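## Task

Move the box of screws, the box of paper clips and the plastic jar onto the shelf, and place no other object there. Items held there only by the robot at the end do not count. Everything has to settle and stay still shortly after you finish. Release the grip and move the arms away at the end.

## Robot and tools

Robot: two 6-joint arms with parallel grippers, named left_arm and right_arm. The names are labels, not image sides. In the shared scene frame the origin is on the table top midway between the arms, +x points out over the table, +z points up, and left_arm sits on the +y side. Root links in that frame: left_arm at (-0.037, +0.356, 0) m, quat_wxyz (+0.995, 0, 0, +0.100); right_arm at (-0.039, -0.276, 0) m, quat_wxyz (+0.999, 0, 0, -0.046). Each gripper has a wrist camera, cam_left_wrist and cam_right_wrist, both 616x616 images.

Tool execute_actions, argument "actions": a list holding zero or one item, plus optional "pictures" (boolean; images come by default). An empty list only reports the state. A wait is {"steps": N} with N up to 300 control steps, counted from the previous result and including your reply time. A move is {"rows": [...], "steps": N}, N from 1 to 15 (default 15), each step lasting 1/30 s. Every row is applied for one step; if rows run out, the last one repeats. Each row is a single flat list of 14 numbers covering both arms, always all 14 even if one arm stays still: left_arm waist, shoulder, elbow, wrist pitch, wrist yaw, wrist roll, opening, then right_arm in the same seven-slot order. Joint values are absolute target angles in radians in each arm's own joint space (the same numbers Joint positions prints), not offsets. Stated ranges per arm: waist -2.618 to 3.054, shoulder 0.000 to 3.142, elbow 0.000 to 3.142, wrist pitch -1.571 to 1.571, wrist yaw -1.571 to 1.571, wrist roll -2.094 to 2.094. Real ends may differ by up to 0.036 rad either way. A target beyond an end by more than 0.036 rad, and farther out than the last reported angle, gets the whole call refused, and nothing is sent. Targets past the real end are clipped there, and a "joint sent to its limit" line may appear (possibly referring to an earlier move still running); its absence does not prove more travel exists. Opening is an absolute value from -1 (closed) to +1 (fully open, 0.094 m pad gap).

Motion limits: each step, a joint target is kept within a lead of its measured angle: 0.202 rad waist, 0.258 shoulder, 0.238 elbow, 0.573 wrist pitch, 0.522 wrist yaw and roll. If the targets would move the gripper more than 70 mm from where it is, all of that arm's targets are pulled back proportionally. So distant goals need several calls. Arms keep heading for the last row sent while you think or wait, until they have nearly stopped or a step is HELD; after that only a new action moves them further. Fingers still in motion keep going.

Result lines: per arm, end_effector_position (metres, scene frame) and end_effector_quat_wxyz of the point between the finger pads, about 1 cm short of the fingertips; fingers point along the gripper's +z and close along its y. The printed position can be off, more so at long reach. Joint positions and Joint velocities list each arm's six joints (rad, rad/s) then the pad gap (m, m/s). grip_measured is the measured opening on the command scale; each gripper may read off by about 1 mm, consistently within a scene. "joint command not followed" means a clearance check altered or blocked some joint targets; the rest of the row still ran. HELD marks steps on which your row, or part of it, was not delivered.

Gripping: away from -1 and +1 the fingers go where grip_measured would equal your number. To hold something, command about 0.03 below its grip_measured for a firm hold, less for a gentle one. Pad force tops out near 50 to 62 N, lower on some grippers and on parts thinner than about 2 mm; first contact can spike higher.

zoom_image: "camera" (cam_left_wrist or cam_right_wrist) and "region" [x0, y0, x1, y1] in pixels of that camera's latest image, origin top-left, at most 504x504. It gives a closer view and moves nothing. read_manual(section="licences") returns licence text only. finished_scene(scene) ends and grades the current scene by its number, irreversibly, and reveals the next task.

Avoid: dropping or knocking anything off the table, slips, slamming, hard hits or heavy pushing, arms colliding or pressing on each other, and leaving anything resting on the robot. Occasional tugs on held parts or nudges to loose objects can happen. Holding loads heats motors: a MOTOR HOT warning appears from 75 °C, 90 °C halts that arm for 10 s (then re-triggers after 5 minutes if still hot), and 100 °C makes the arm go limp and drop. Faults print as OVER-TEMPERATURE FAULT.

Each tool is called after "Call:" as name([rows], argument=value, ...), one row to a line, values as JSON.

## Session

Call:
execute_actions(actions=[])

Scene clock: 0.00 s of 5100.00 s.
left_arm: end_effector_position=(+0.2705, +0.4657, +0.1049) grip_measured=+1.000 end_effector_quat_wxyz=(-0.192, +0.712, -0.608, -0.295) | right_arm: end_effector_position=(+0.3774, -0.5438, +0.1692) grip_measured=+1.000 end_effector_quat_wxyz=(+0.281, +0.295, +0.757, +0.512)
Joint positions: left_arm=[-0.212  1.93   1.454 -1.347 -0.681 -1.829  0.094] | right_arm=[-0.829  2.5    2.335 -1.55  -1.242 -0.282  0.094]
Joint velocities: left_arm=[ 0.007 -0.007 -0.012  0.007  0.037 -0.007  0.   ] | right_arm=[-0.017  0.002  0.002 -0.022 -0.007 -0.051  0.   ]
Motor temperatures (°C, as the motors report them): left_arm=[30 28 29 28 31 28] | right_arm=[27 28 29 29 29 28]

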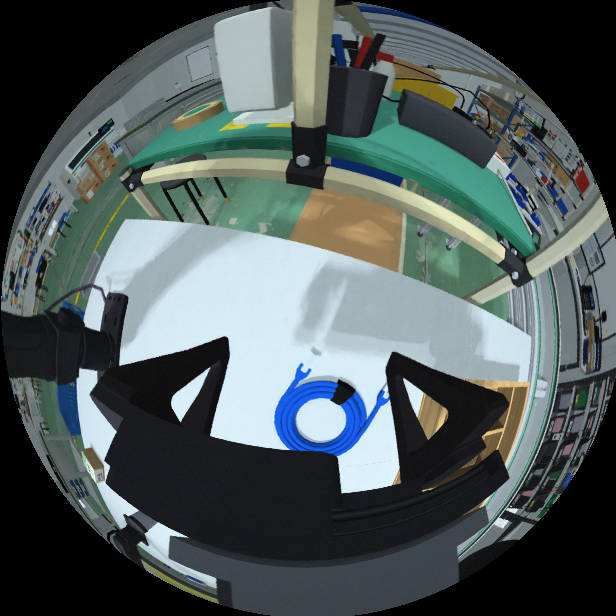

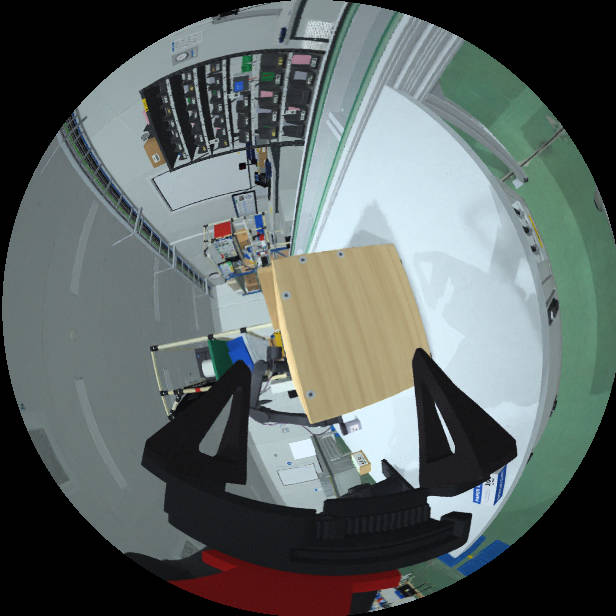

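Call:
execute_actions([
  {"rows":[[-0.6,1.4,1.6,-1.55,0,0,1,-0.829,2.5,2.335,-1.55,-1.242,-0.282,1]]},
])

Call:
execute_actions([
  {"steps":60},
])

Scene clock: 2.60 s of 5100.00 s.
left_arm: end_effector_position=(+0.2164, +0.2639, +0.2418) grip_measured=+1.000 end_effector_quat_wxyz=(+0.124, -0.227, +0.965, -0.046) | right_arm: end_effector_position=(+0.3771, -0.5439, +0.1683) grip_measured=+1.000 end_effector_quat_wxyz=(+0.279, +0.295, +0.758, +0.510)
Joint positions: left_arm=[-0.601  1.405  1.585 -1.496 -0.072 -0.854  0.094] | right_arm=[-0.829  2.5    2.335 -1.55  -1.237 -0.282  0.094]
Joint velocities: left_arm=[-0.002 -0.676  0.261 -0.418  0.535  2.791  0.   ] | right_arm=[-0.002  0.002 -0.012 -0.051  0.037 -0.081  0.   ]
Motor temperatures (°C, as the motors report them): left_arm=[30 29 29 28 31 28] | right_arm=[27 30 29 29 29 28]
Steps of this call (steps 1 to 63: nothing new was sent; steps 64 to 78: all 15 steps of this action). Readings (joint positions):
64: left_arm=[-0.219 1.921 1.459 -1.355 -0.641 -1.788] | right_arm=[-0.829 2.500 2.335 -1.550 -1.242 -0.282]
65: left_arm=[-0.236 1.903 1.464 -1.368 -0.588 -1.739] | right_arm=[-0.829 2.500 2.335 -1.550 -1.241 -0.282]
67: left_arm=[-0.293 1.846 1.482 -1.391 -0.485 -1.642] | right_arm=[-0.829 2.500 2.335 -1.550 -1.239 -0.282]
71: left_arm=[-0.441 1.696 1.520 -1.419 -0.310 -1.438] | right_arm=[-0.829 2.500 2.335 -1.550 -1.238 -0.282]
78: the state above

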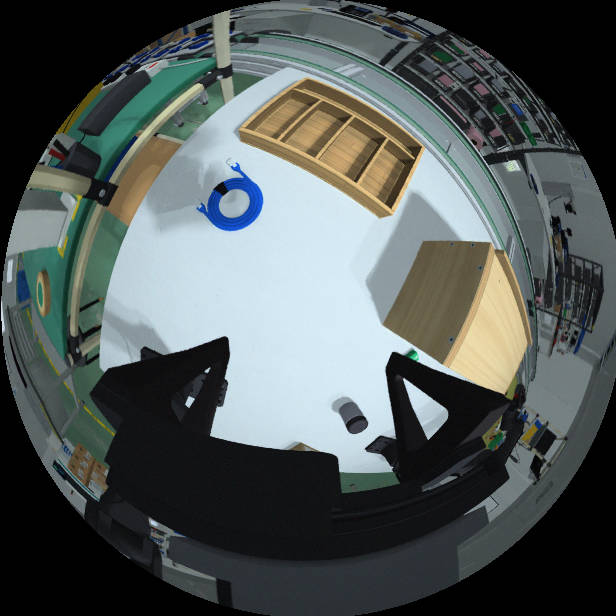

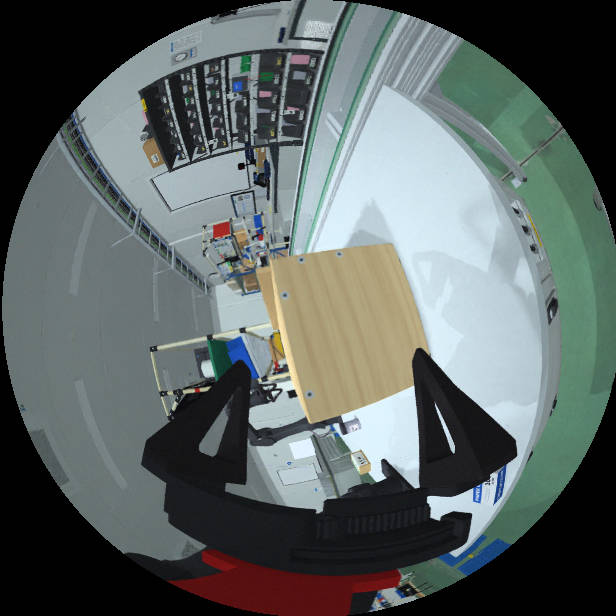

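Scene clock: 4.60 s of 5100.00 s.
left_arm: end_effector_position=(+0.2021, +0.2569, +0.2432) grip_measured=+1.000 end_effector_quat_wxyz=(+0.111, +0.193, +0.975, -0.021) | right_arm: end_effector_position=(+0.3771, -0.5439, +0.1683) grip_measured=+1.000 end_effector_quat_wxyz=(+0.279, +0.295, +0.758, +0.510)
Joint positions: left_arm=[-0.601  1.398  1.594 -1.541 -0.004 -0.01   0.094] | right_arm=[-0.829  2.5    2.335 -1.55  -1.237 -0.282  0.094]
Joint velocities: left_arm=[-0.007 -0.017  0.007  0.022  0.051  0.037  0.   ] | right_arm=[-0.017  0.002  0.007  0.007 -0.007 -0.066  0.   ]
Motor temperatures (°C, as the motors report them): left_arm=[30 29 30 28 31 28] | right_arm=[27 31 30 29 29 28]
Steps of this call (steps 1 to 45: the robot went on to your last target; steps 46 to 60: nothing new was sent). Readings (joint positions):
1: left_arm=[-0.601 1.387 1.592 -1.507 -0.058 -0.754] | right_arm=[-0.829 2.500 2.335 -1.550 -1.237 -0.282]
2: left_arm=[-0.601 1.379 1.594 -1.516 -0.046 -0.655] | right_arm=[-0.829 2.500 2.335 -1.550 -1.237 -0.282]
4: left_arm=[-0.601 1.382 1.594 -1.530 -0.030 -0.456] | right_arm=[-0.829 2.500 2.335 -1.550 -1.237 -0.282]
8: left_arm=[-0.601 1.397 1.594 -1.535 -0.013 -0.192] | right_arm=[-0.829 2.500 2.335 -1.550 -1.237 -0.282]
60: the state above
All arms were judged still, so your last target was given up. Only a new action makes them travel on or press farther. Fingers that are still opening or closing keep moving.

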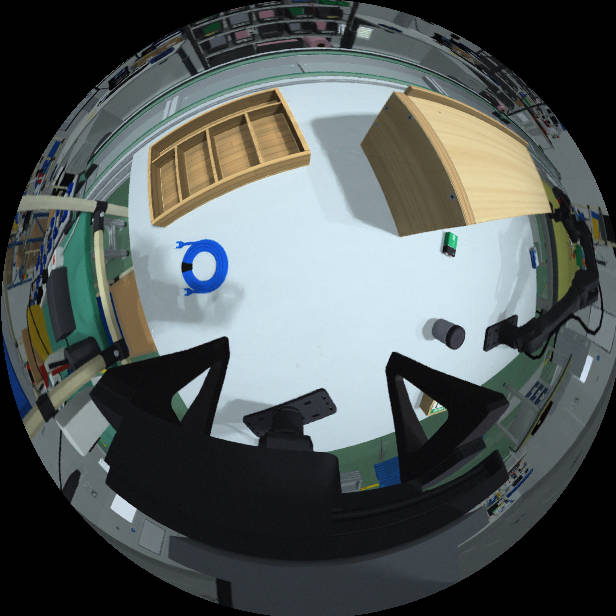

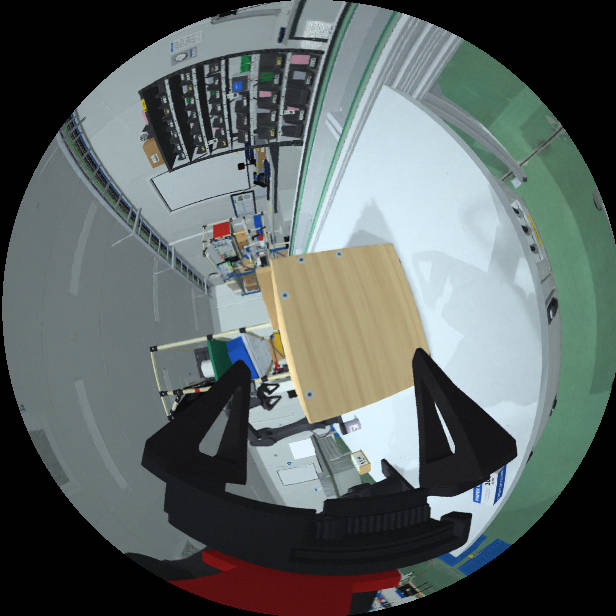

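Call:
execute_actions([
  {"rows":[[-1.7,1.4,1.6,-1.55,0,0,1,-0.829,1.9,2.335,-1.55,-0.6,0,1]]},
], pictures=false)

Call:
execute_actions([
  {"rows":[[-1.7,1.4,1.6,-1.55,0,0,1,0.2,1.2,1.5,-1.55,0,0,1]]},
], pictures=false)

Call:
execute_actions([
  {"steps":75},
])

Scene clock: 6.30 s of 5100.00 s.
left_arm: end_effector_position=(-0.0060, +0.0986, +0.2415) grip_measured=+1.000 end_effector_quat_wxyz=(+0.079, +0.658, +0.745, -0.075) | right_arm: end_effector_position=(+0.2819, -0.5163, +0.3593) grip_measured=+1.000 end_effector_quat_wxyz=(+0.361, +0.321, +0.860, +0.165)
Joint positions: left_arm=[-1.653  1.405  1.594 -1.542  0.005 -0.007  0.094] | right_arm=[-0.828  1.847  2.343 -1.54  -0.657 -0.024  0.094]
Joint velocities: left_arm=[-1.419  0.002 -0.017  0.022  0.227  0.022  0.   ] | right_arm=[-0.007 -0.359  0.129 -0.022  0.11   0.11   0.   ]
Motor temperatures (°C, as the motors report them): left_arm=[30 29 30 28 31 28] | right_arm=[27 32 30 29 29 28]
Steps of this call (steps 1 to 36: nothing new was sent; steps 37 to 51: all 15 steps of this action). Readings (joint positions):
37: left_arm=[-0.629 1.398 1.594 -1.542 -0.018 -0.010] | right_arm=[-0.828 2.478 2.328 -1.542 -1.164 -0.242]
38: left_arm=[-0.689 1.398 1.594 -1.541 -0.021 -0.010] | right_arm=[-0.828 2.446 2.314 -1.543 -1.068 -0.200]
40: left_arm=[-0.838 1.400 1.594 -1.541 -0.016 -0.010] | right_arm=[-0.828 2.361 2.310 -1.547 -0.925 -0.142]
44: left_arm=[-1.142 1.404 1.594 -1.541 -0.007 -0.009] | right_arm=[-0.828 2.141 2.310 -1.543 -0.779 -0.081]
51: the state above

Scene clock: 6.80 s of 5100.00 s.
left_arm: end_effector_position=(-0.0202, +0.0973, +0.2415) grip_measured=+1.000 end_effector_quat_wxyz=(+0.077, +0.678, +0.727, -0.077) | right_arm: end_effector_position=(+0.1761, -0.2486, +0.2629) grip_measured=+1.000 end_effector_quat_wxyz=(+0.160, -0.046, +0.985, +0.033)
Joint positions: left_arm=[-1.707  1.405  1.594 -1.542  0.007 -0.006  0.094] | right_arm=[ 0.17   1.197  1.516 -1.566 -0.056 -0.007  0.094]
Joint velocities: left_arm=[ 0.007  0.002 -0.002 -0.022  0.022  0.022  0.   ] | right_arm=[ 0.72   0.252 -0.154  0.066  0.095  0.095  0.   ]
Motor temperatures (°C, as the motors report them): left_arm=[30 29 30 28 31 28] | right_arm=[27 32 30 29 29 28]
Steps of this call (steps 1 to 15: all 15 steps of this action). Readings (joint positions):
1: left_arm=[-1.689 1.405 1.594 -1.542 0.011 -0.006] | right_arm=[-0.801 1.794 2.287 -1.505 -0.566 -0.019]
2: left_arm=[-1.704 1.405 1.594 -1.542 0.014 -0.006] | right_arm=[-0.752 1.728 2.195 -1.490 -0.456 -0.015]
4: left_arm=[-1.707 1.405 1.594 -1.542 0.012 -0.006] | right_arm=[-0.614 1.588 2.029 -1.500 -0.307 -0.011]
8: left_arm=[-1.707 1.405 1.594 -1.542 0.009 -0.006] | right_arm=[-0.315 1.288 1.724 -1.509 -0.152 -0.009]
15: the state above

Scene clock: 9.30 s of 5100.00 s.
left_arm: end_effector_position=(-0.0201, +0.0973, +0.2415) grip_measured=+1.000 end_effector_quat_wxyz=(+0.077, +0.678, +0.727, -0.077) | right_arm: end_effector_position=(+0.1784, -0.2511, +0.2593) grip_measured=+1.000 end_effector_quat_wxyz=(+0.155, -0.054, +0.986, +0.014)
Joint positions: left_arm=[-1.707  1.405  1.594 -1.542  0.006 -0.006  0.094] | right_arm=[ 0.192  1.208  1.511 -1.561 -0.014 -0.007  0.094]
Joint velocities: left_arm=[-0.012 -0.007  0.007  0.007 -0.051 -0.007  0.   ] | right_arm=[ 0.002  0.002  0.007  0.007 -0.037 -0.037  0.   ]
Motor temperatures (°C, as the motors report them): left_arm=[30 29 30 28 31 28] | right_arm=[27 31 30 29 29 28]
Steps of this call (steps 1 to 30: the robot went on to your last target; steps 31 to 75: nothing new was sent). Readings (joint positions):
1: left_arm=[-1.707 1.405 1.594 -1.542 0.007 -0.006] | right_arm=[0.186 1.204 1.513 -1.564 -0.053 -0.007]
2: left_arm=[-1.707 1.405 1.594 -1.542 0.007 -0.006] | right_arm=[0.192 1.208 1.511 -1.563 -0.047 -0.007]
4: left_arm=[-1.707 1.405 1.594 -1.542 0.007 -0.006] | right_arm=[0.192 1.208 1.511 -1.562 -0.035 -0.007]
8: left_arm=[-1.707 1.405 1.594 -1.542 0.006 -0.006] | right_arm=[0.192 1.208 1.511 -1.561 -0.022 -0.007]
75: the state above
All arms were judged still, so your last target was given up. Only a new action makes them travel on or press farther. Fingers that are still opening or closing keep moving.

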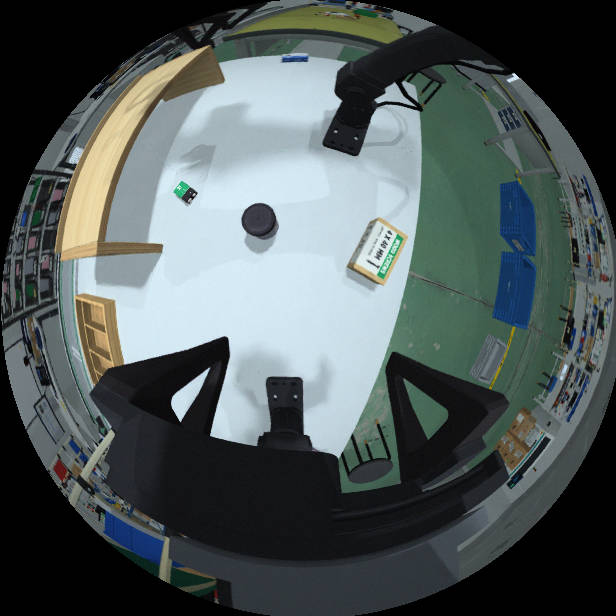

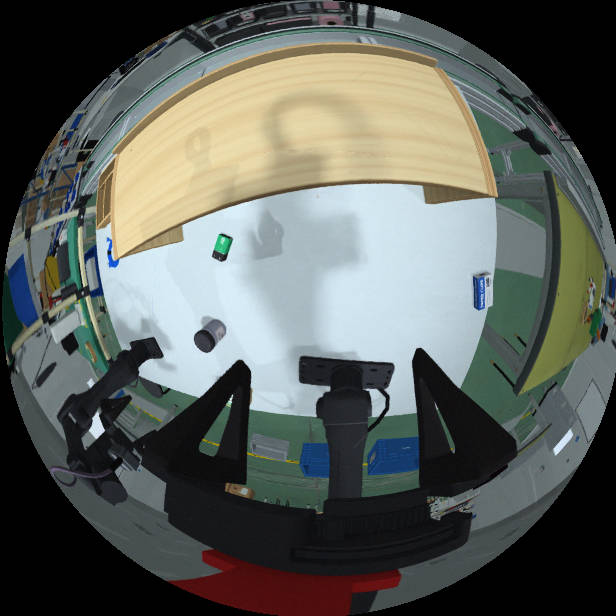

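Call:
execute_actions([
  {"rows":[[-0.3,1.0,1.2,-1.5,0,0,1,1.12,1.483,1.513,-1.57,0,0,1]]},
], pictures=false)

Call:
execute_actions([
  {"steps":40},
])

Scene clock: 13.53 s of 5100.00 s.
left_arm: end_effector_position=(+0.1188, +0.2864, +0.2108) grip_measured=+1.000 end_effector_quat_wxyz=(+0.132, +0.208, +0.969, -0.030) | right_arm: end_effector_position=(+0.0886, -0.0544, +0.1946) grip_measured=+1.000 end_effector_quat_wxyz=(+0.011, -0.497, +0.868, +0.015)
Joint positions: left_arm=[-0.626  0.998  1.208 -1.51   0.002 -0.003  0.094] | right_arm=[ 1.129  1.506  1.509 -1.541 -0.014 -0.003  0.094]
Joint velocities: left_arm=[ 2.176  0.002  0.002 -0.022 -0.037  0.022  0.   ] | right_arm=[ 0.364 -0.134 -0.022 -0.11  -0.066  0.095  0.   ]
Motor temperatures (°C, as the motors report them): left_arm=[30 29 30 28 31 28] | right_arm=[27 30 30 30 29 28]
Steps of this call (steps 1 to 90: nothing new was sent; then 0.73 s passed at rest; steps 91 to 105: all 15 steps of this action). Readings (joint positions):
91: left_arm=[-1.680 1.368 1.544 -1.500 0.020 -0.004] | right_arm=[0.223 1.231 1.517 -1.573 0.002 -0.004]
92: left_arm=[-1.622 1.307 1.461 -1.472 0.021 -0.003] | right_arm=[0.279 1.269 1.526 -1.578 0.005 -0.004]
94: left_arm=[-1.476 1.164 1.304 -1.474 0.012 -0.003] | right_arm=[0.408 1.383 1.528 -1.572 0.009 -0.003]
98: left_arm=[-1.160 1.002 1.211 -1.523 0.001 -0.003] | right_arm=[0.692 1.534 1.512 -1.535 0.009 -0.003]
105: the state above

Scene clock: 14.87 s of 5100.00 s.
left_arm: end_effector_position=(+0.1333, +0.3393, +0.2109) grip_measured=+1.000 end_effector_quat_wxyz=(+0.136, +0.052, +0.989, -0.005) | right_arm: end_effector_position=(+0.0857, -0.0595, +0.1962) grip_measured=+1.000 end_effector_quat_wxyz=(+0.005, -0.497, +0.868, +0.011)
Joint positions: left_arm=[-0.309  0.998  1.208 -1.508 -0.004 -0.003  0.094] | right_arm=[ 1.129  1.498  1.509 -1.562 -0.014 -0.003  0.094]
Joint velocities: left_arm=[ 0.007  0.002 -0.002  0.081 -0.051 -0.007  0.   ] | right_arm=[ 0.017  0.007 -0.012 -0.007  0.007  0.037  0.   ]
Motor temperatures (°C, as the motors report them): left_arm=[30 29 30 28 31 28] | right_arm=[27 30 30 30 29 28]
Steps of this call (steps 1 to 30: the robot went on to your last target; steps 31 to 40: nothing new was sent). Readings (joint positions):
1: left_arm=[-0.550 0.998 1.208 -1.509 0.002 -0.003] | right_arm=[1.134 1.502 1.509 -1.546 -0.016 -0.003]
2: left_arm=[-0.474 0.998 1.208 -1.508 0.002 -0.003] | right_arm=[1.132 1.499 1.509 -1.550 -0.015 -0.003]
4: left_arm=[-0.352 0.998 1.208 -1.508 -0.004 -0.003] | right_arm=[1.130 1.498 1.509 -1.556 -0.014 -0.003]
8: left_arm=[-0.309 0.998 1.208 -1.508 -0.007 -0.003] | right_arm=[1.129 1.498 1.509 -1.560 -0.014 -0.003]
40: the state above
All arms were judged still, so your last target was given up. Only a new action makes them travel on or press farther. Fingers that are still opening or closing keep moving.

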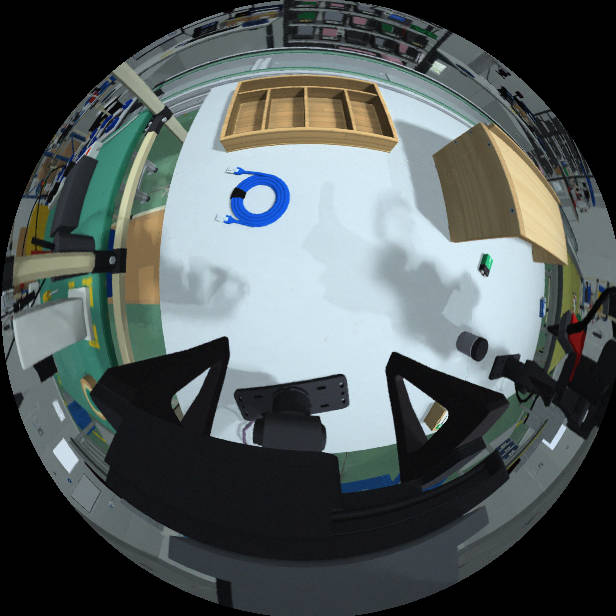

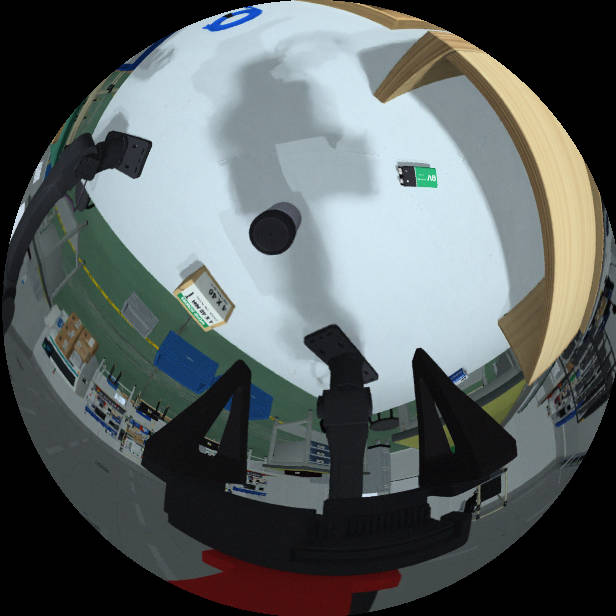

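Call:
execute_actions([
  {"rows":[[-0.3,1.0,1.2,-1.5,0,0,1,1.385,1.683,1.552,-1.44,0,0,1]]},
], pictures=false)

Call:
execute_actions([
  {"steps":20},
])

Scene clock: 17.17 s of 5100.00 s.
left_arm: end_effector_position=(+0.1333, +0.3393, +0.2109) grip_measured=+1.000 end_effector_quat_wxyz=(+0.136, +0.052, +0.989, -0.005) | right_arm: end_effector_position=(+0.0379, +0.0088, +0.1525) grip_measured=+1.000 end_effector_quat_wxyz=(-0.017, -0.606, +0.795, -0.009)
Joint positions: left_arm=[-0.309  0.998  1.208 -1.508 -0.004 -0.003  0.094] | right_arm=[ 1.394  1.698  1.538 -1.449 -0.007 -0.001  0.094]
Joint velocities: left_arm=[ 0.007  0.002 -0.017  0.007 -0.022  0.022  0.   ] | right_arm=[-0.002 -0.022 -0.012 -0.037 -0.037  0.037  0.   ]
Motor temperatures (°C, as the motors report them): left_arm=[30 29 30 28 31 28] | right_arm=[27 30 30 29 29 28]
Steps of this call (steps 1 to 54: nothing new was sent; steps 55 to 69: all 15 steps of this action). Readings (joint positions):
55: left_arm=[-0.309 0.998 1.208 -1.508 -0.004 -0.003] | right_arm=[1.152 1.514 1.515 -1.563 0.000 -0.002]
56: left_arm=[-0.309 0.998 1.208 -1.508 -0.004 -0.003] | right_arm=[1.199 1.543 1.528 -1.555 0.007 -0.001]
58: left_arm=[-0.309 0.998 1.208 -1.508 -0.004 -0.003] | right_arm=[1.312 1.619 1.538 -1.509 0.007 -0.001]
62: left_arm=[-0.309 0.998 1.208 -1.508 -0.004 -0.003] | right_arm=[1.397 1.714 1.538 -1.455 -0.007 -0.001]
69: the state above

Scene clock: 17.83 s of 5100.00 s.
left_arm: end_effector_position=(+0.1333, +0.3393, +0.2109) grip_measured=+1.000 end_effector_quat_wxyz=(+0.136, +0.052, +0.989, -0.005) | right_arm: end_effector_position=(+0.0379, +0.0088, +0.1525) grip_measured=+1.000 end_effector_quat_wxyz=(-0.017, -0.606, +0.795, -0.009)
Joint positions: left_arm=[-0.309  0.998  1.208 -1.508 -0.004 -0.003  0.094] | right_arm=[ 1.394  1.698  1.538 -1.449 -0.007 -0.001  0.094]
Joint velocities: left_arm=[ 0.007 -0.012 -0.007 -0.037 -0.037 -0.066  0.   ] | right_arm=[-0.007 -0.002  0.002 -0.022 -0.051  0.066  0.   ]
Motor temperatures (°C, as the motors report them): left_arm=[30 29 30 28 31 28] | right_arm=[27 31 30 29 29 28]
Steps of this call (steps 1 to 15: the robot went on to your last target; steps 16 to 20: nothing new was sent). Readings (joint positions):
1: left_arm=[-0.309 0.998 1.208 -1.508 -0.004 -0.003] | right_arm=[1.394 1.698 1.538 -1.449 -0.007 -0.001]
2: left_arm=[-0.309 0.998 1.208 -1.508 -0.004 -0.003] | right_arm=[1.394 1.698 1.538 -1.449 -0.007 -0.001]
4: left_arm=[-0.309 0.998 1.208 -1.508 -0.004 -0.003] | right_arm=[1.394 1.698 1.538 -1.449 -0.007 -0.001]
8: left_arm=[-0.309 0.998 1.208 -1.508 -0.004 -0.003] | right_arm=[1.394 1.698 1.538 -1.449 -0.007 -0.001]
20: the state above
All arms were judged still, so your last target was given up. Only a new action makes them travel on or press farther. Fingers that are still opening or closing keep moving.

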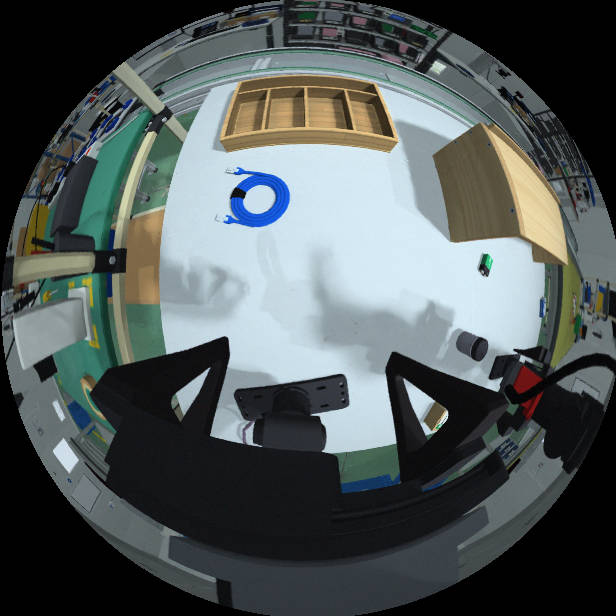

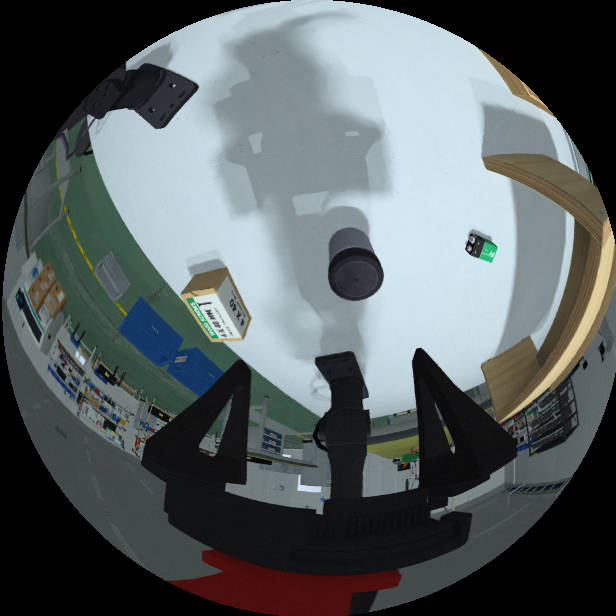

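Call:
execute_actions([
  {"rows":[[-0.3,1.0,1.2,-1.5,0,0,1,1.345,1.82,1.715,-1.465,0,0,1]]},
], pictures=false)

Call:
execute_actions([
  {"steps":10},
])

Scene clock: 19.60 s of 5100.00 s.
left_arm: end_effector_position=(+0.1333, +0.3393, +0.2109) grip_measured=+1.000 end_effector_quat_wxyz=(+0.136, +0.052, +0.989, -0.005) | right_arm: end_effector_position=(+0.0617, +0.0393, +0.1531) grip_measured=+1.000 end_effector_quat_wxyz=(-0.010, -0.588, +0.809, -0.002)
Joint positions: left_arm=[-0.309  0.998  1.208 -1.508 -0.004 -0.003  0.094] | right_arm=[ 1.349  1.82   1.687 -1.457 -0.008 -0.001  0.094]
Joint velocities: left_arm=[ 0.002 -0.007  0.002 -0.081 -0.051 -0.007  0.   ] | right_arm=[-0.002  0.002 -0.022  0.022 -0.007  0.022  0.   ]
Motor temperatures (°C, as the motors report them): left_arm=[30 28 30 28 31 28] | right_arm=[27 31 30 29 29 28]
Steps of this call (steps 1 to 38: nothing new was sent; steps 39 to 53: all 15 steps of this action). Readings (joint positions):
39: left_arm=[-0.309 0.998 1.208 -1.508 -0.004 -0.003] | right_arm=[1.389 1.718 1.568 -1.475 -0.008 -0.001]
40: left_arm=[-0.309 0.998 1.208 -1.508 -0.004 -0.003] | right_arm=[1.381 1.749 1.618 -1.490 -0.008 -0.001]
42: left_arm=[-0.309 0.998 1.208 -1.508 -0.004 -0.003] | right_arm=[1.361 1.795 1.677 -1.466 -0.008 -0.001]
46: left_arm=[-0.309 0.998 1.208 -1.508 -0.004 -0.003] | right_arm=[1.349 1.820 1.687 -1.455 -0.008 -0.001]
53: the state above

Scene clock: 19.93 s of 5100.00 s.
left_arm: end_effector_position=(+0.1333, +0.3393, +0.2109) grip_measured=+1.000 end_effector_quat_wxyz=(+0.136, +0.052, +0.989, -0.005) | right_arm: end_effector_position=(+0.0617, +0.0392, +0.1531) grip_measured=+1.000 end_effector_quat_wxyz=(-0.010, -0.588, +0.809, -0.003)
Joint positions: left_arm=[-0.309  0.998  1.208 -1.508 -0.004 -0.003  0.094] | right_arm=[ 1.349  1.82   1.687 -1.457 -0.008 -0.001  0.094]
Joint velocities: left_arm=[-0.002  0.007 -0.012  0.037 -0.066 -0.007  0.   ] | right_arm=[-0.012 -0.012  0.012 -0.007 -0.037 -0.022  0.   ]
Motor temperatures (°C, as the motors report them): left_arm=[30 28 30 28 31 28] | right_arm=[27 31 30 29 29 28]
Steps of this call (steps 1 to 10: the robot went on to your last target). Readings (joint positions):
1: left_arm=[-0.309 0.998 1.208 -1.508 -0.004 -0.003] | right_arm=[1.349 1.820 1.687 -1.457 -0.008 -0.001]
2: left_arm=[-0.309 0.998 1.208 -1.508 -0.004 -0.003] | right_arm=[1.349 1.820 1.687 -1.457 -0.008 -0.001]
4: left_arm=[-0.309 0.998 1.208 -1.508 -0.004 -0.003] | right_arm=[1.349 1.820 1.687 -1.457 -0.008 -0.001]
8: left_arm=[-0.309 0.998 1.208 -1.508 -0.004 -0.003] | right_arm=[1.349 1.820 1.687 -1.457 -0.008 -0.001]
10: the state above

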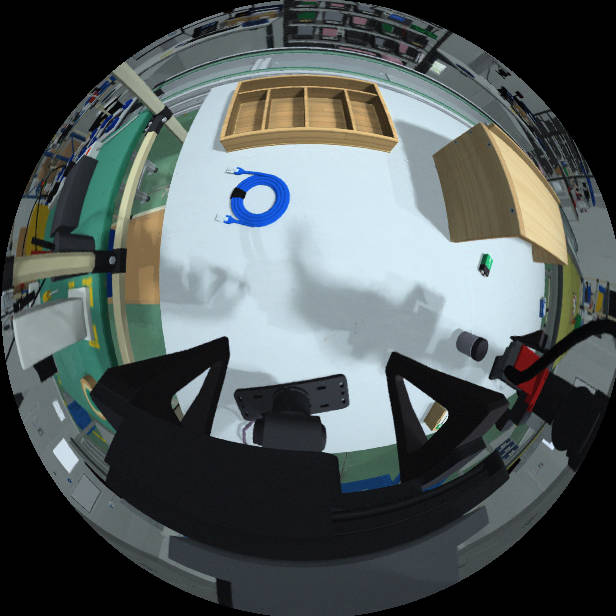

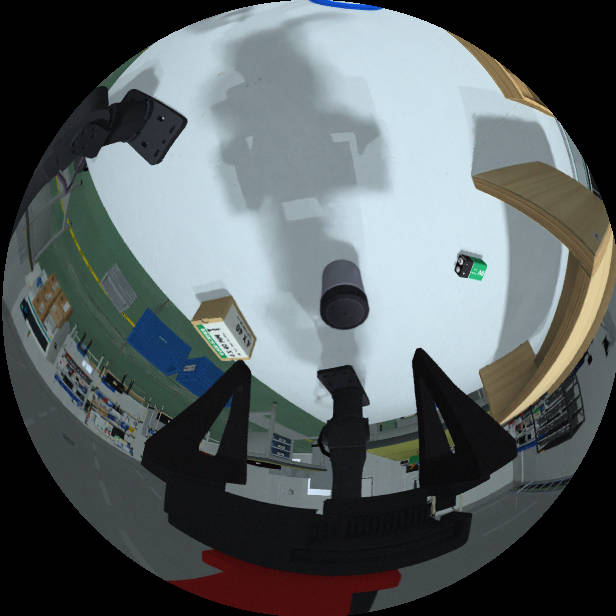

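Call:
execute_actions([
  {"rows":[[-0.3,1.0,1.2,-1.5,0,0,1,1.32,1.816,1.472,-1.226,0,0,1]]},
], pictures=false)

Call:
execute_actions([
  {"steps":8},
])

Scene clock: 21.90 s of 5100.00 s.
left_arm: end_effector_position=(+0.1333, +0.3393, +0.2109) grip_measured=+1.000 end_effector_quat_wxyz=(+0.136, +0.052, +0.989, -0.005) | right_arm: end_effector_position=(+0.0685, +0.0361, +0.0967) grip_measured=+1.000 end_effector_quat_wxyz=(-0.015, -0.579, +0.815, -0.006)
Joint positions: left_arm=[-0.309  0.998  1.208 -1.508 -0.004 -0.003  0.094] | right_arm=[ 1.326  1.83   1.475 -1.248 -0.008 -0.001  0.094]
Joint velocities: left_arm=[-0.002 -0.007 -0.002 -0.037  0.007 -0.007  0.   ] | right_arm=[-0.012  0.002  0.007  0.007  0.007 -0.037  0.   ]
Motor temperatures (°C, as the motors report them): left_arm=[30 28 30 28 31 28] | right_arm=[27 31 31 29 29 28]
Steps of this call (steps 1 to 15: the robot went on to your last target; steps 16 to 44: nothing new was sent; steps 45 to 59: all 15 steps of this action). Readings (joint positions):
45: left_arm=[-0.309 0.998 1.208 -1.508 -0.004 -0.003] | right_arm=[1.347 1.810 1.650 -1.414 -0.008 -0.001]
46: left_arm=[-0.309 0.998 1.208 -1.508 -0.004 -0.003] | right_arm=[1.343 1.797 1.597 -1.366 -0.008 -0.001]
48: left_arm=[-0.309 0.998 1.208 -1.508 -0.004 -0.003] | right_arm=[1.333 1.803 1.520 -1.326 -0.008 -0.001]
52: left_arm=[-0.309 0.998 1.208 -1.508 -0.004 -0.003] | right_arm=[1.326 1.831 1.475 -1.286 -0.008 -0.001]
59: the state above

Scene clock: 22.17 s of 5100.00 s.
left_arm: end_effector_position=(+0.1333, +0.3393, +0.2109) grip_measured=+1.000 end_effector_quat_wxyz=(+0.136, +0.052, +0.989, -0.005) | right_arm: end_effector_position=(+0.0690, +0.0377, +0.0967) grip_measured=+1.000 end_effector_quat_wxyz=(-0.012, -0.579, +0.815, -0.004)
Joint positions: left_arm=[-0.309  0.998  1.208 -1.508 -0.004 -0.003  0.094] | right_arm=[ 1.326  1.83   1.475 -1.241 -0.008 -0.001  0.094]
Joint velocities: left_arm=[ 0.007 -0.002 -0.012 -0.037 -0.007 -0.022  0.   ] | right_arm=[ 0.012 -0.012 -0.007 -0.051  0.037 -0.051  0.   ]
Motor temperatures (°C, as the motors report them): left_arm=[30 28 30 28 31 28] | right_arm=[27 31 31 29 29 28]
Steps of this call (steps 1 to 8: the robot went on to your last target). Readings (joint positions):
1: left_arm=[-0.309 0.998 1.208 -1.508 -0.004 -0.003] | right_arm=[1.326 1.830 1.475 -1.246 -0.008 -0.001]
2: left_arm=[-0.309 0.998 1.208 -1.508 -0.004 -0.003] | right_arm=[1.326 1.830 1.475 -1.245 -0.008 -0.001]
4: left_arm=[-0.309 0.998 1.208 -1.508 -0.004 -0.003] | right_arm=[1.326 1.830 1.475 -1.243 -0.008 -0.001]
8: the state above

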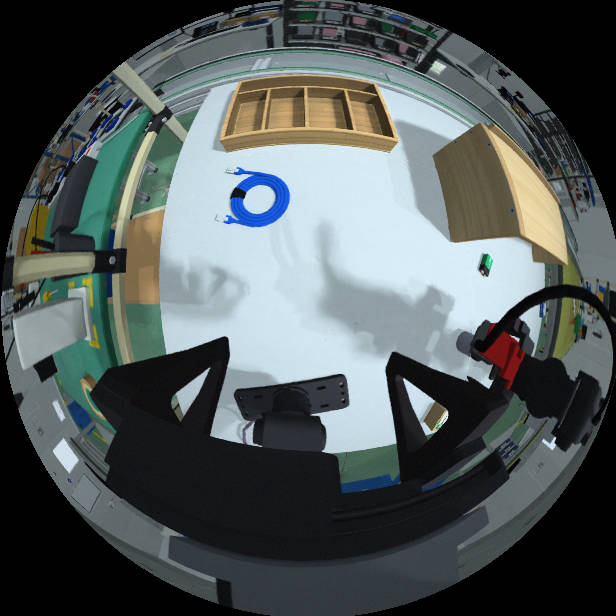

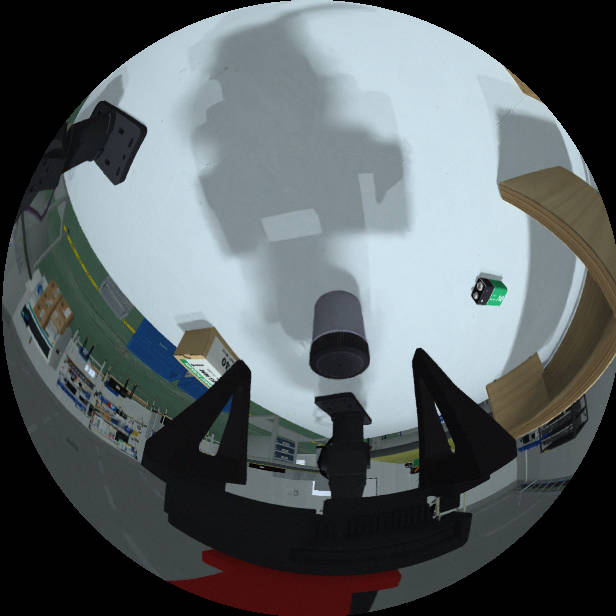

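Call:
execute_actions([
  {"rows":[[-0.3,1.0,1.2,-1.5,0,0,1,1.326,1.85,1.319,-1.05,0,0,1]]},
], pictures=false)

Call:
execute_actions([
  {"rows":[[-0.3,1.0,1.2,-1.5,0,0,1,1.326,1.85,1.319,-1.05,0,0,0.0]]},
])

Scene clock: 23.53 s of 5100.00 s.
left_arm: end_effector_position=(+0.1333, +0.3393, +0.2109) grip_measured=+1.000 end_effector_quat_wxyz=(+0.136, +0.052, +0.989, -0.005) | right_arm: end_effector_position=(+0.0677, +0.0339, +0.0500) grip_measured=+1.000 end_effector_quat_wxyz=(-0.016, -0.579, +0.815, -0.007)
Joint positions: left_arm=[-0.309  0.998  1.208 -1.508 -0.004 -0.003  0.094] | right_arm=[ 1.326  1.86   1.325 -1.07  -0.008 -0.001  0.094]
Joint velocities: left_arm=[-0.017 -0.017  0.007 -0.022  0.007  0.066  0.   ] | right_arm=[-0.042  0.012 -0.007  0.051 -0.007  0.022  0.   ]
Motor temperatures (°C, as the motors report them): left_arm=[30 28 30 28 31 28] | right_arm=[27 31 31 29 29 28]
Steps of this call (steps 1 to 15: the robot went on to your last target; steps 16 to 26: nothing new was sent; steps 27 to 41: all 15 steps of this action). Readings (joint positions):
27: left_arm=[-0.309 0.998 1.208 -1.508 -0.004 -0.003] | right_arm=[1.326 1.826 1.451 -1.207 -0.008 -0.001]
28: left_arm=[-0.309 0.998 1.208 -1.508 -0.004 -0.003] | right_arm=[1.326 1.822 1.417 -1.168 -0.008 -0.001]
30: left_arm=[-0.309 0.998 1.208 -1.508 -0.004 -0.003] | right_arm=[1.326 1.834 1.361 -1.130 -0.008 -0.001]
34: left_arm=[-0.309 0.998 1.208 -1.508 -0.004 -0.003] | right_arm=[1.326 1.860 1.325 -1.102 -0.008 -0.001]
41: the state above

Scene clock: 24.03 s of 5100.00 s.
left_arm: end_effector_position=(+0.1333, +0.3393, +0.2109) grip_measured=+1.000 end_effector_quat_wxyz=(+0.136, +0.052, +0.989, -0.005) | right_arm: end_effector_position=(+0.0682, +0.0353, +0.0499) grip_measured=+0.002 end_effector_quat_wxyz=(-0.014, -0.579, +0.815, -0.005)
Joint positions: left_arm=[-0.309  0.998  1.208 -1.508 -0.004 -0.003  0.094] | right_arm=[ 1.326  1.86   1.325 -1.064 -0.008 -0.001  0.047]
Joint velocities: left_arm=[ 0.002 -0.002 -0.002 -0.007  0.051  0.037  0.   ] | right_arm=[-0.012  0.007 -0.002 -0.051 -0.022 -0.007 -0.   ]
Motor temperatures (°C, as the motors report them): left_arm=[30 28 30 28 31 28] | right_arm=[27 31 31 29 29 28]
Steps of this call (steps 1 to 15: all 15 steps of this action). Readings (joint positions):
1: left_arm=[-0.309 0.998 1.208 -1.508 -0.004 -0.003] | right_arm=[1.326 1.860 1.325 -1.069 -0.008 -0.001]
2: left_arm=[-0.309 0.998 1.208 -1.508 -0.004 -0.003] | right_arm=[1.326 1.860 1.325 -1.068 -0.008 -0.001]
4: left_arm=[-0.309 0.998 1.208 -1.508 -0.004 -0.003] | right_arm=[1.326 1.860 1.325 -1.067 -0.008 -0.001]
8: left_arm=[-0.309 0.998 1.208 -1.508 -0.004 -0.003] | right_arm=[1.326 1.860 1.325 -1.065 -0.008 -0.001]
15: the state above

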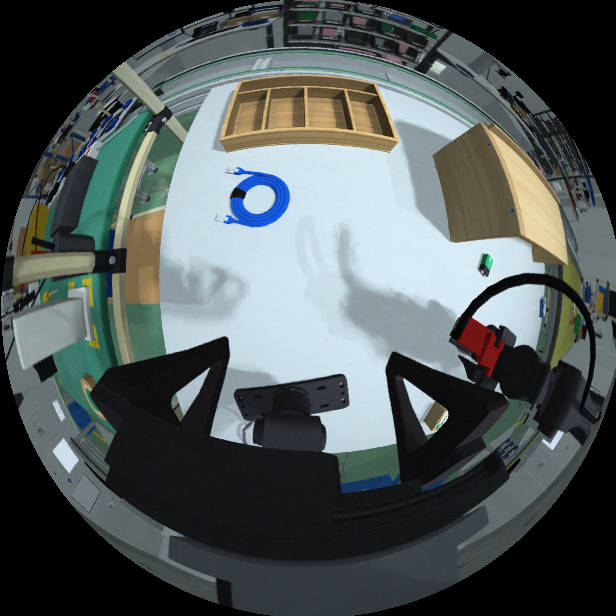

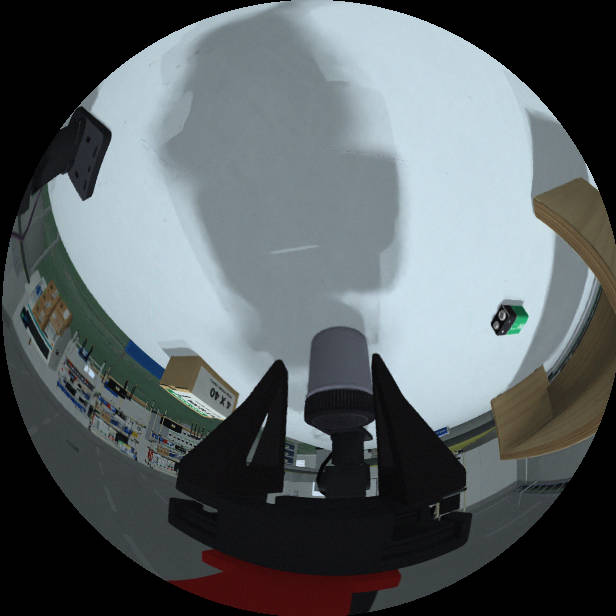

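Call:
execute_actions([
  {"rows":[[-0.3,1.0,1.2,-1.5,0,0,1,1.326,1.85,1.319,-1.05,0,0,-0.3]]},
])

Scene clock: 25.53 s of 5100.00 s.
left_arm: end_effector_position=(+0.1333, +0.3393, +0.2109) grip_measured=+1.000 end_effector_quat_wxyz=(+0.136, +0.052, +0.989, -0.005) | right_arm: end_effector_position=(+0.0682, +0.0353, +0.0499) grip_measured=-0.298 end_effector_quat_wxyz=(-0.014, -0.579, +0.815, -0.005)
Joint positions: left_arm=[-0.309  0.998  1.208 -1.508 -0.004 -0.003  0.094] | right_arm=[ 1.326  1.86   1.325 -1.064 -0.008 -0.001  0.033]
Joint velocities: left_arm=[-0.002 -0.017 -0.012 -0.037  0.066  0.007  0.   ] | right_arm=[-0.017 -0.022 -0.002  0.007 -0.007 -0.037  0.001]
Motor temperatures (°C, as the motors report them): left_arm=[30 28 30 29 31 28] | right_arm=[27 31 31 29 29 28]
Steps of this call (steps 1 to 15: the robot went on to your last target; steps 16 to 30: nothing new was sent; steps 31 to 45: all 15 steps of this action). Readings (joint positions):
31: left_arm=[-0.309 0.998 1.208 -1.508 -0.004 -0.003] | right_arm=[1.326 1.860 1.325 -1.064 -0.008 -0.001]
32: left_arm=[-0.309 0.998 1.208 -1.508 -0.004 -0.003] | right_arm=[1.326 1.860 1.325 -1.064 -0.008 -0.001]
34: left_arm=[-0.309 0.998 1.208 -1.508 -0.004 -0.003] | right_arm=[1.326 1.860 1.325 -1.064 -0.008 -0.001]
38: left_arm=[-0.309 0.998 1.208 -1.508 -0.004 -0.003] | right_arm=[1.326 1.860 1.325 -1.064 -0.008 -0.001]
45: the state above

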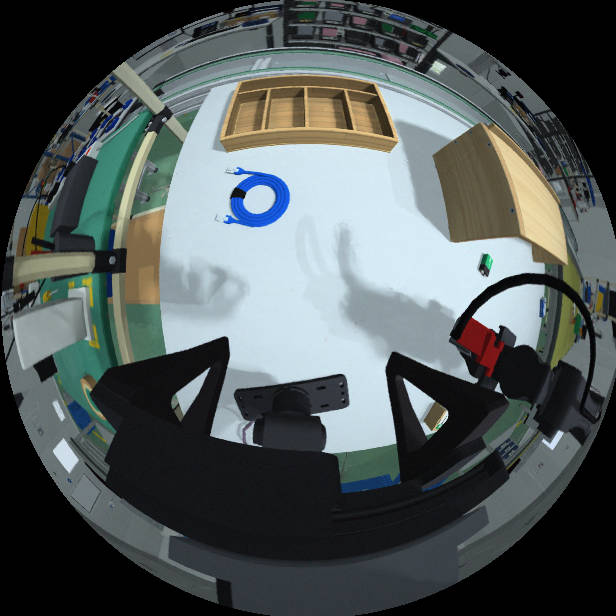

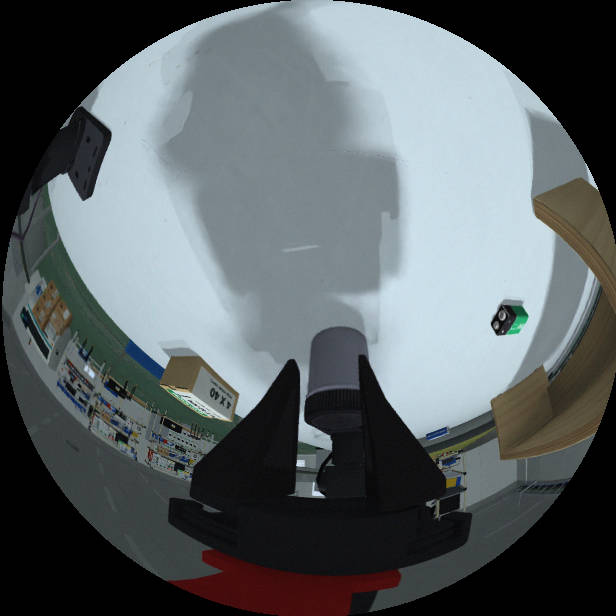

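Call:
execute_actions([
  {"rows":[[-0.3,1.0,1.2,-1.5,0,0,1,1.326,1.85,1.319,-1.05,0,0,1],[-0.3,1.0,1.2,-1.5,0,0,1,1.326,1.85,1.319,-1.05,0,0,1],[-0.3,1.0,1.2,-1.5,0,0,1,1.326,1.85,1.319,-1.05,0,0,1],[-0.3,1.0,1.2,-1.5,0,0,1,1.326,1.85,1.319,-1.05,0,0,1],[-0.3,1.0,1.2,-1.5,0,0,1,1.326,1.85,1.319,-1.05,0,0,1],[-0.3,1.0,1.2,-1.5,0,0,1,1.326,1.77,1.22,-1.02,0,0,1],[-0.3,1.0,1.2,-1.5,0,0,1,1.326,1.77,1.22,-1.02,0,0,1],[-0.3,1.0,1.2,-1.5,0,0,1,1.326,1.68,1.119,-1.0,0,0,1]]},
])

Scene clock: 27.17 s of 5100.00 s.
left_arm: end_effector_position=(+0.1333, +0.3393, +0.2109) grip_measured=+1.000 end_effector_quat_wxyz=(+0.136, +0.052, +0.989, -0.005) | right_arm: end_effector_position=(+0.0549, -0.0027, +0.0551) grip_measured=+1.000 end_effector_quat_wxyz=(-0.005, -0.579, +0.815, +0.001)
Joint positions: left_arm=[-0.309  0.998  1.208 -1.508 -0.004 -0.003  0.094] | right_arm=[ 1.326  1.687  1.135 -1.025 -0.008 -0.001  0.094]
Joint velocities: left_arm=[ 0.007 -0.007 -0.007 -0.007  0.066 -0.037  0.   ] | right_arm=[0.012 0.017 0.007 0.051 0.051 0.007 0.   ]
Motor temperatures (°C, as the motors report them): left_arm=[30 28 30 29 31 28] | right_arm=[27 32 31 29 29 28]
Steps of this call (steps 1 to 15: the robot went on to your last target; steps 16 to 34: nothing new was sent; steps 35 to 49: all 15 steps of this action). Readings (joint positions):
35: left_arm=[-0.309 0.998 1.208 -1.508 -0.004 -0.003] | right_arm=[1.326 1.860 1.325 -1.064 -0.008 -0.001]
36: left_arm=[-0.309 0.998 1.208 -1.508 -0.004 -0.003] | right_arm=[1.326 1.860 1.325 -1.064 -0.008 -0.001]
38: left_arm=[-0.309 0.998 1.208 -1.508 -0.004 -0.003] | right_arm=[1.326 1.860 1.325 -1.064 -0.008 -0.001]
42: left_arm=[-0.309 0.998 1.208 -1.508 -0.004 -0.003] | right_arm=[1.326 1.795 1.238 -1.016 -0.008 -0.001]
49: the state above

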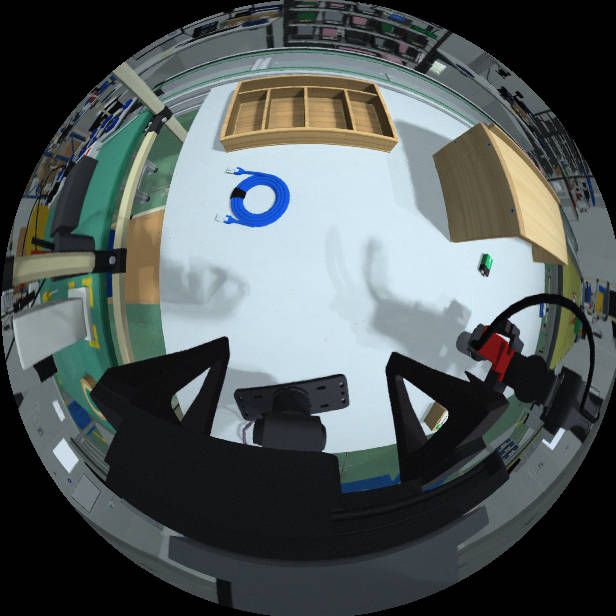

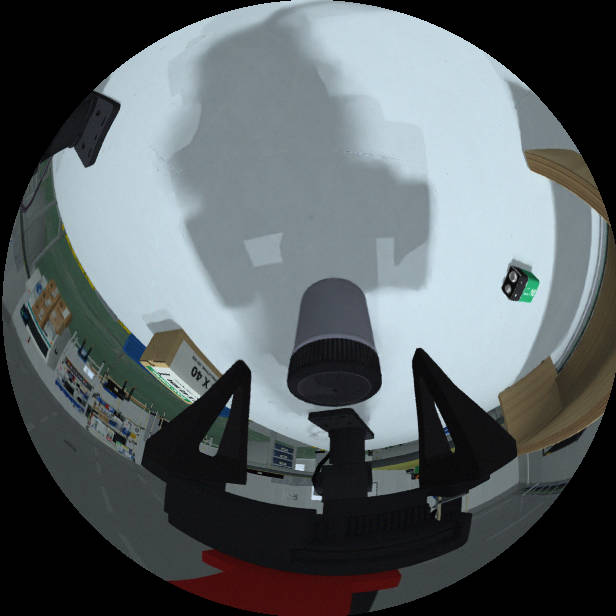

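Call:
execute_actions([
  {"rows":[[-0.3,1.0,1.2,-1.5,0,0,1,1.326,1.70,1.119,-1.0,0,0,-0.2]]},
])

Scene clock: 28.37 s of 5100.00 s.
left_arm: end_effector_position=(+0.1333, +0.3393, +0.2109) grip_measured=+1.000 end_effector_quat_wxyz=(+0.136, +0.052, +0.989, -0.005) | right_arm: end_effector_position=(+0.0560, +0.0000, +0.0550) grip_measured=-0.048 end_effector_quat_wxyz=(+0.000, -0.579, +0.816, +0.004)
Joint positions: left_arm=[-0.309  0.998  1.208 -1.508 -0.004 -0.003  0.094] | right_arm=[ 1.326  1.687  1.135 -1.013 -0.006 -0.001  0.045]
Joint velocities: left_arm=[ 0.002 -0.007  0.002 -0.022  0.007 -0.037  0.   ] | right_arm=[ 0.007 -0.022 -0.002 -0.037  0.022 -0.037 -0.002]
Motor temperatures (°C, as the motors report them): left_arm=[30 28 30 29 31 28] | right_arm=[27 31 31 29 29 28]
Steps of this call (steps 1 to 21: the robot went on to your last target; steps 22 to 36: all 15 steps of this action). Readings (joint positions):
22: left_arm=[-0.309 0.998 1.208 -1.508 -0.004 -0.003] | right_arm=[1.326 1.687 1.135 -1.014 -0.008 -0.001]
23: left_arm=[-0.309 0.998 1.208 -1.508 -0.004 -0.003] | right_arm=[1.326 1.687 1.135 -1.014 -0.008 -0.001]
25: left_arm=[-0.309 0.998 1.208 -1.508 -0.004 -0.003] | right_arm=[1.326 1.687 1.135 -1.014 -0.006 -0.001]
29: left_arm=[-0.309 0.998 1.208 -1.508 -0.004 -0.003] | right_arm=[1.326 1.687 1.135 -1.013 -0.006 -0.001]
36: the state above

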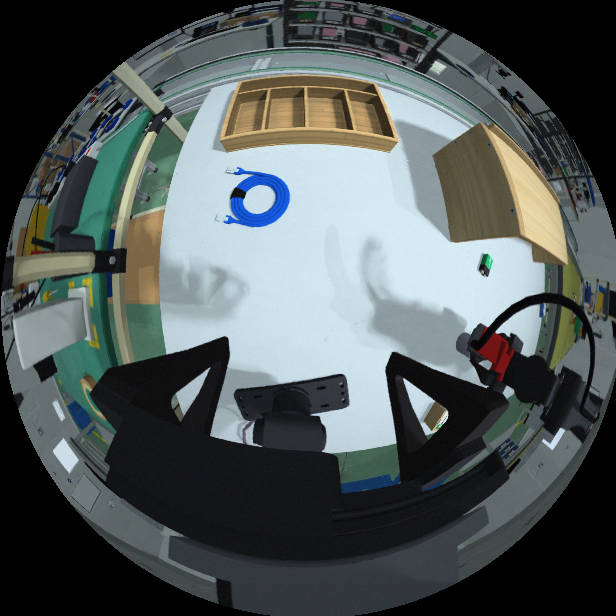

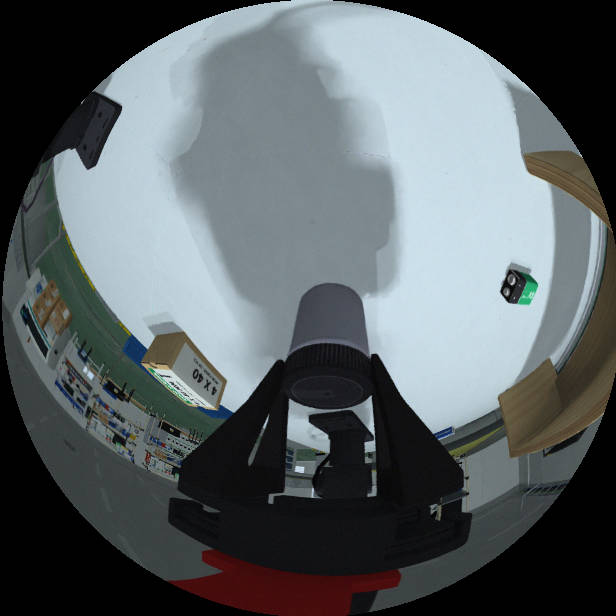

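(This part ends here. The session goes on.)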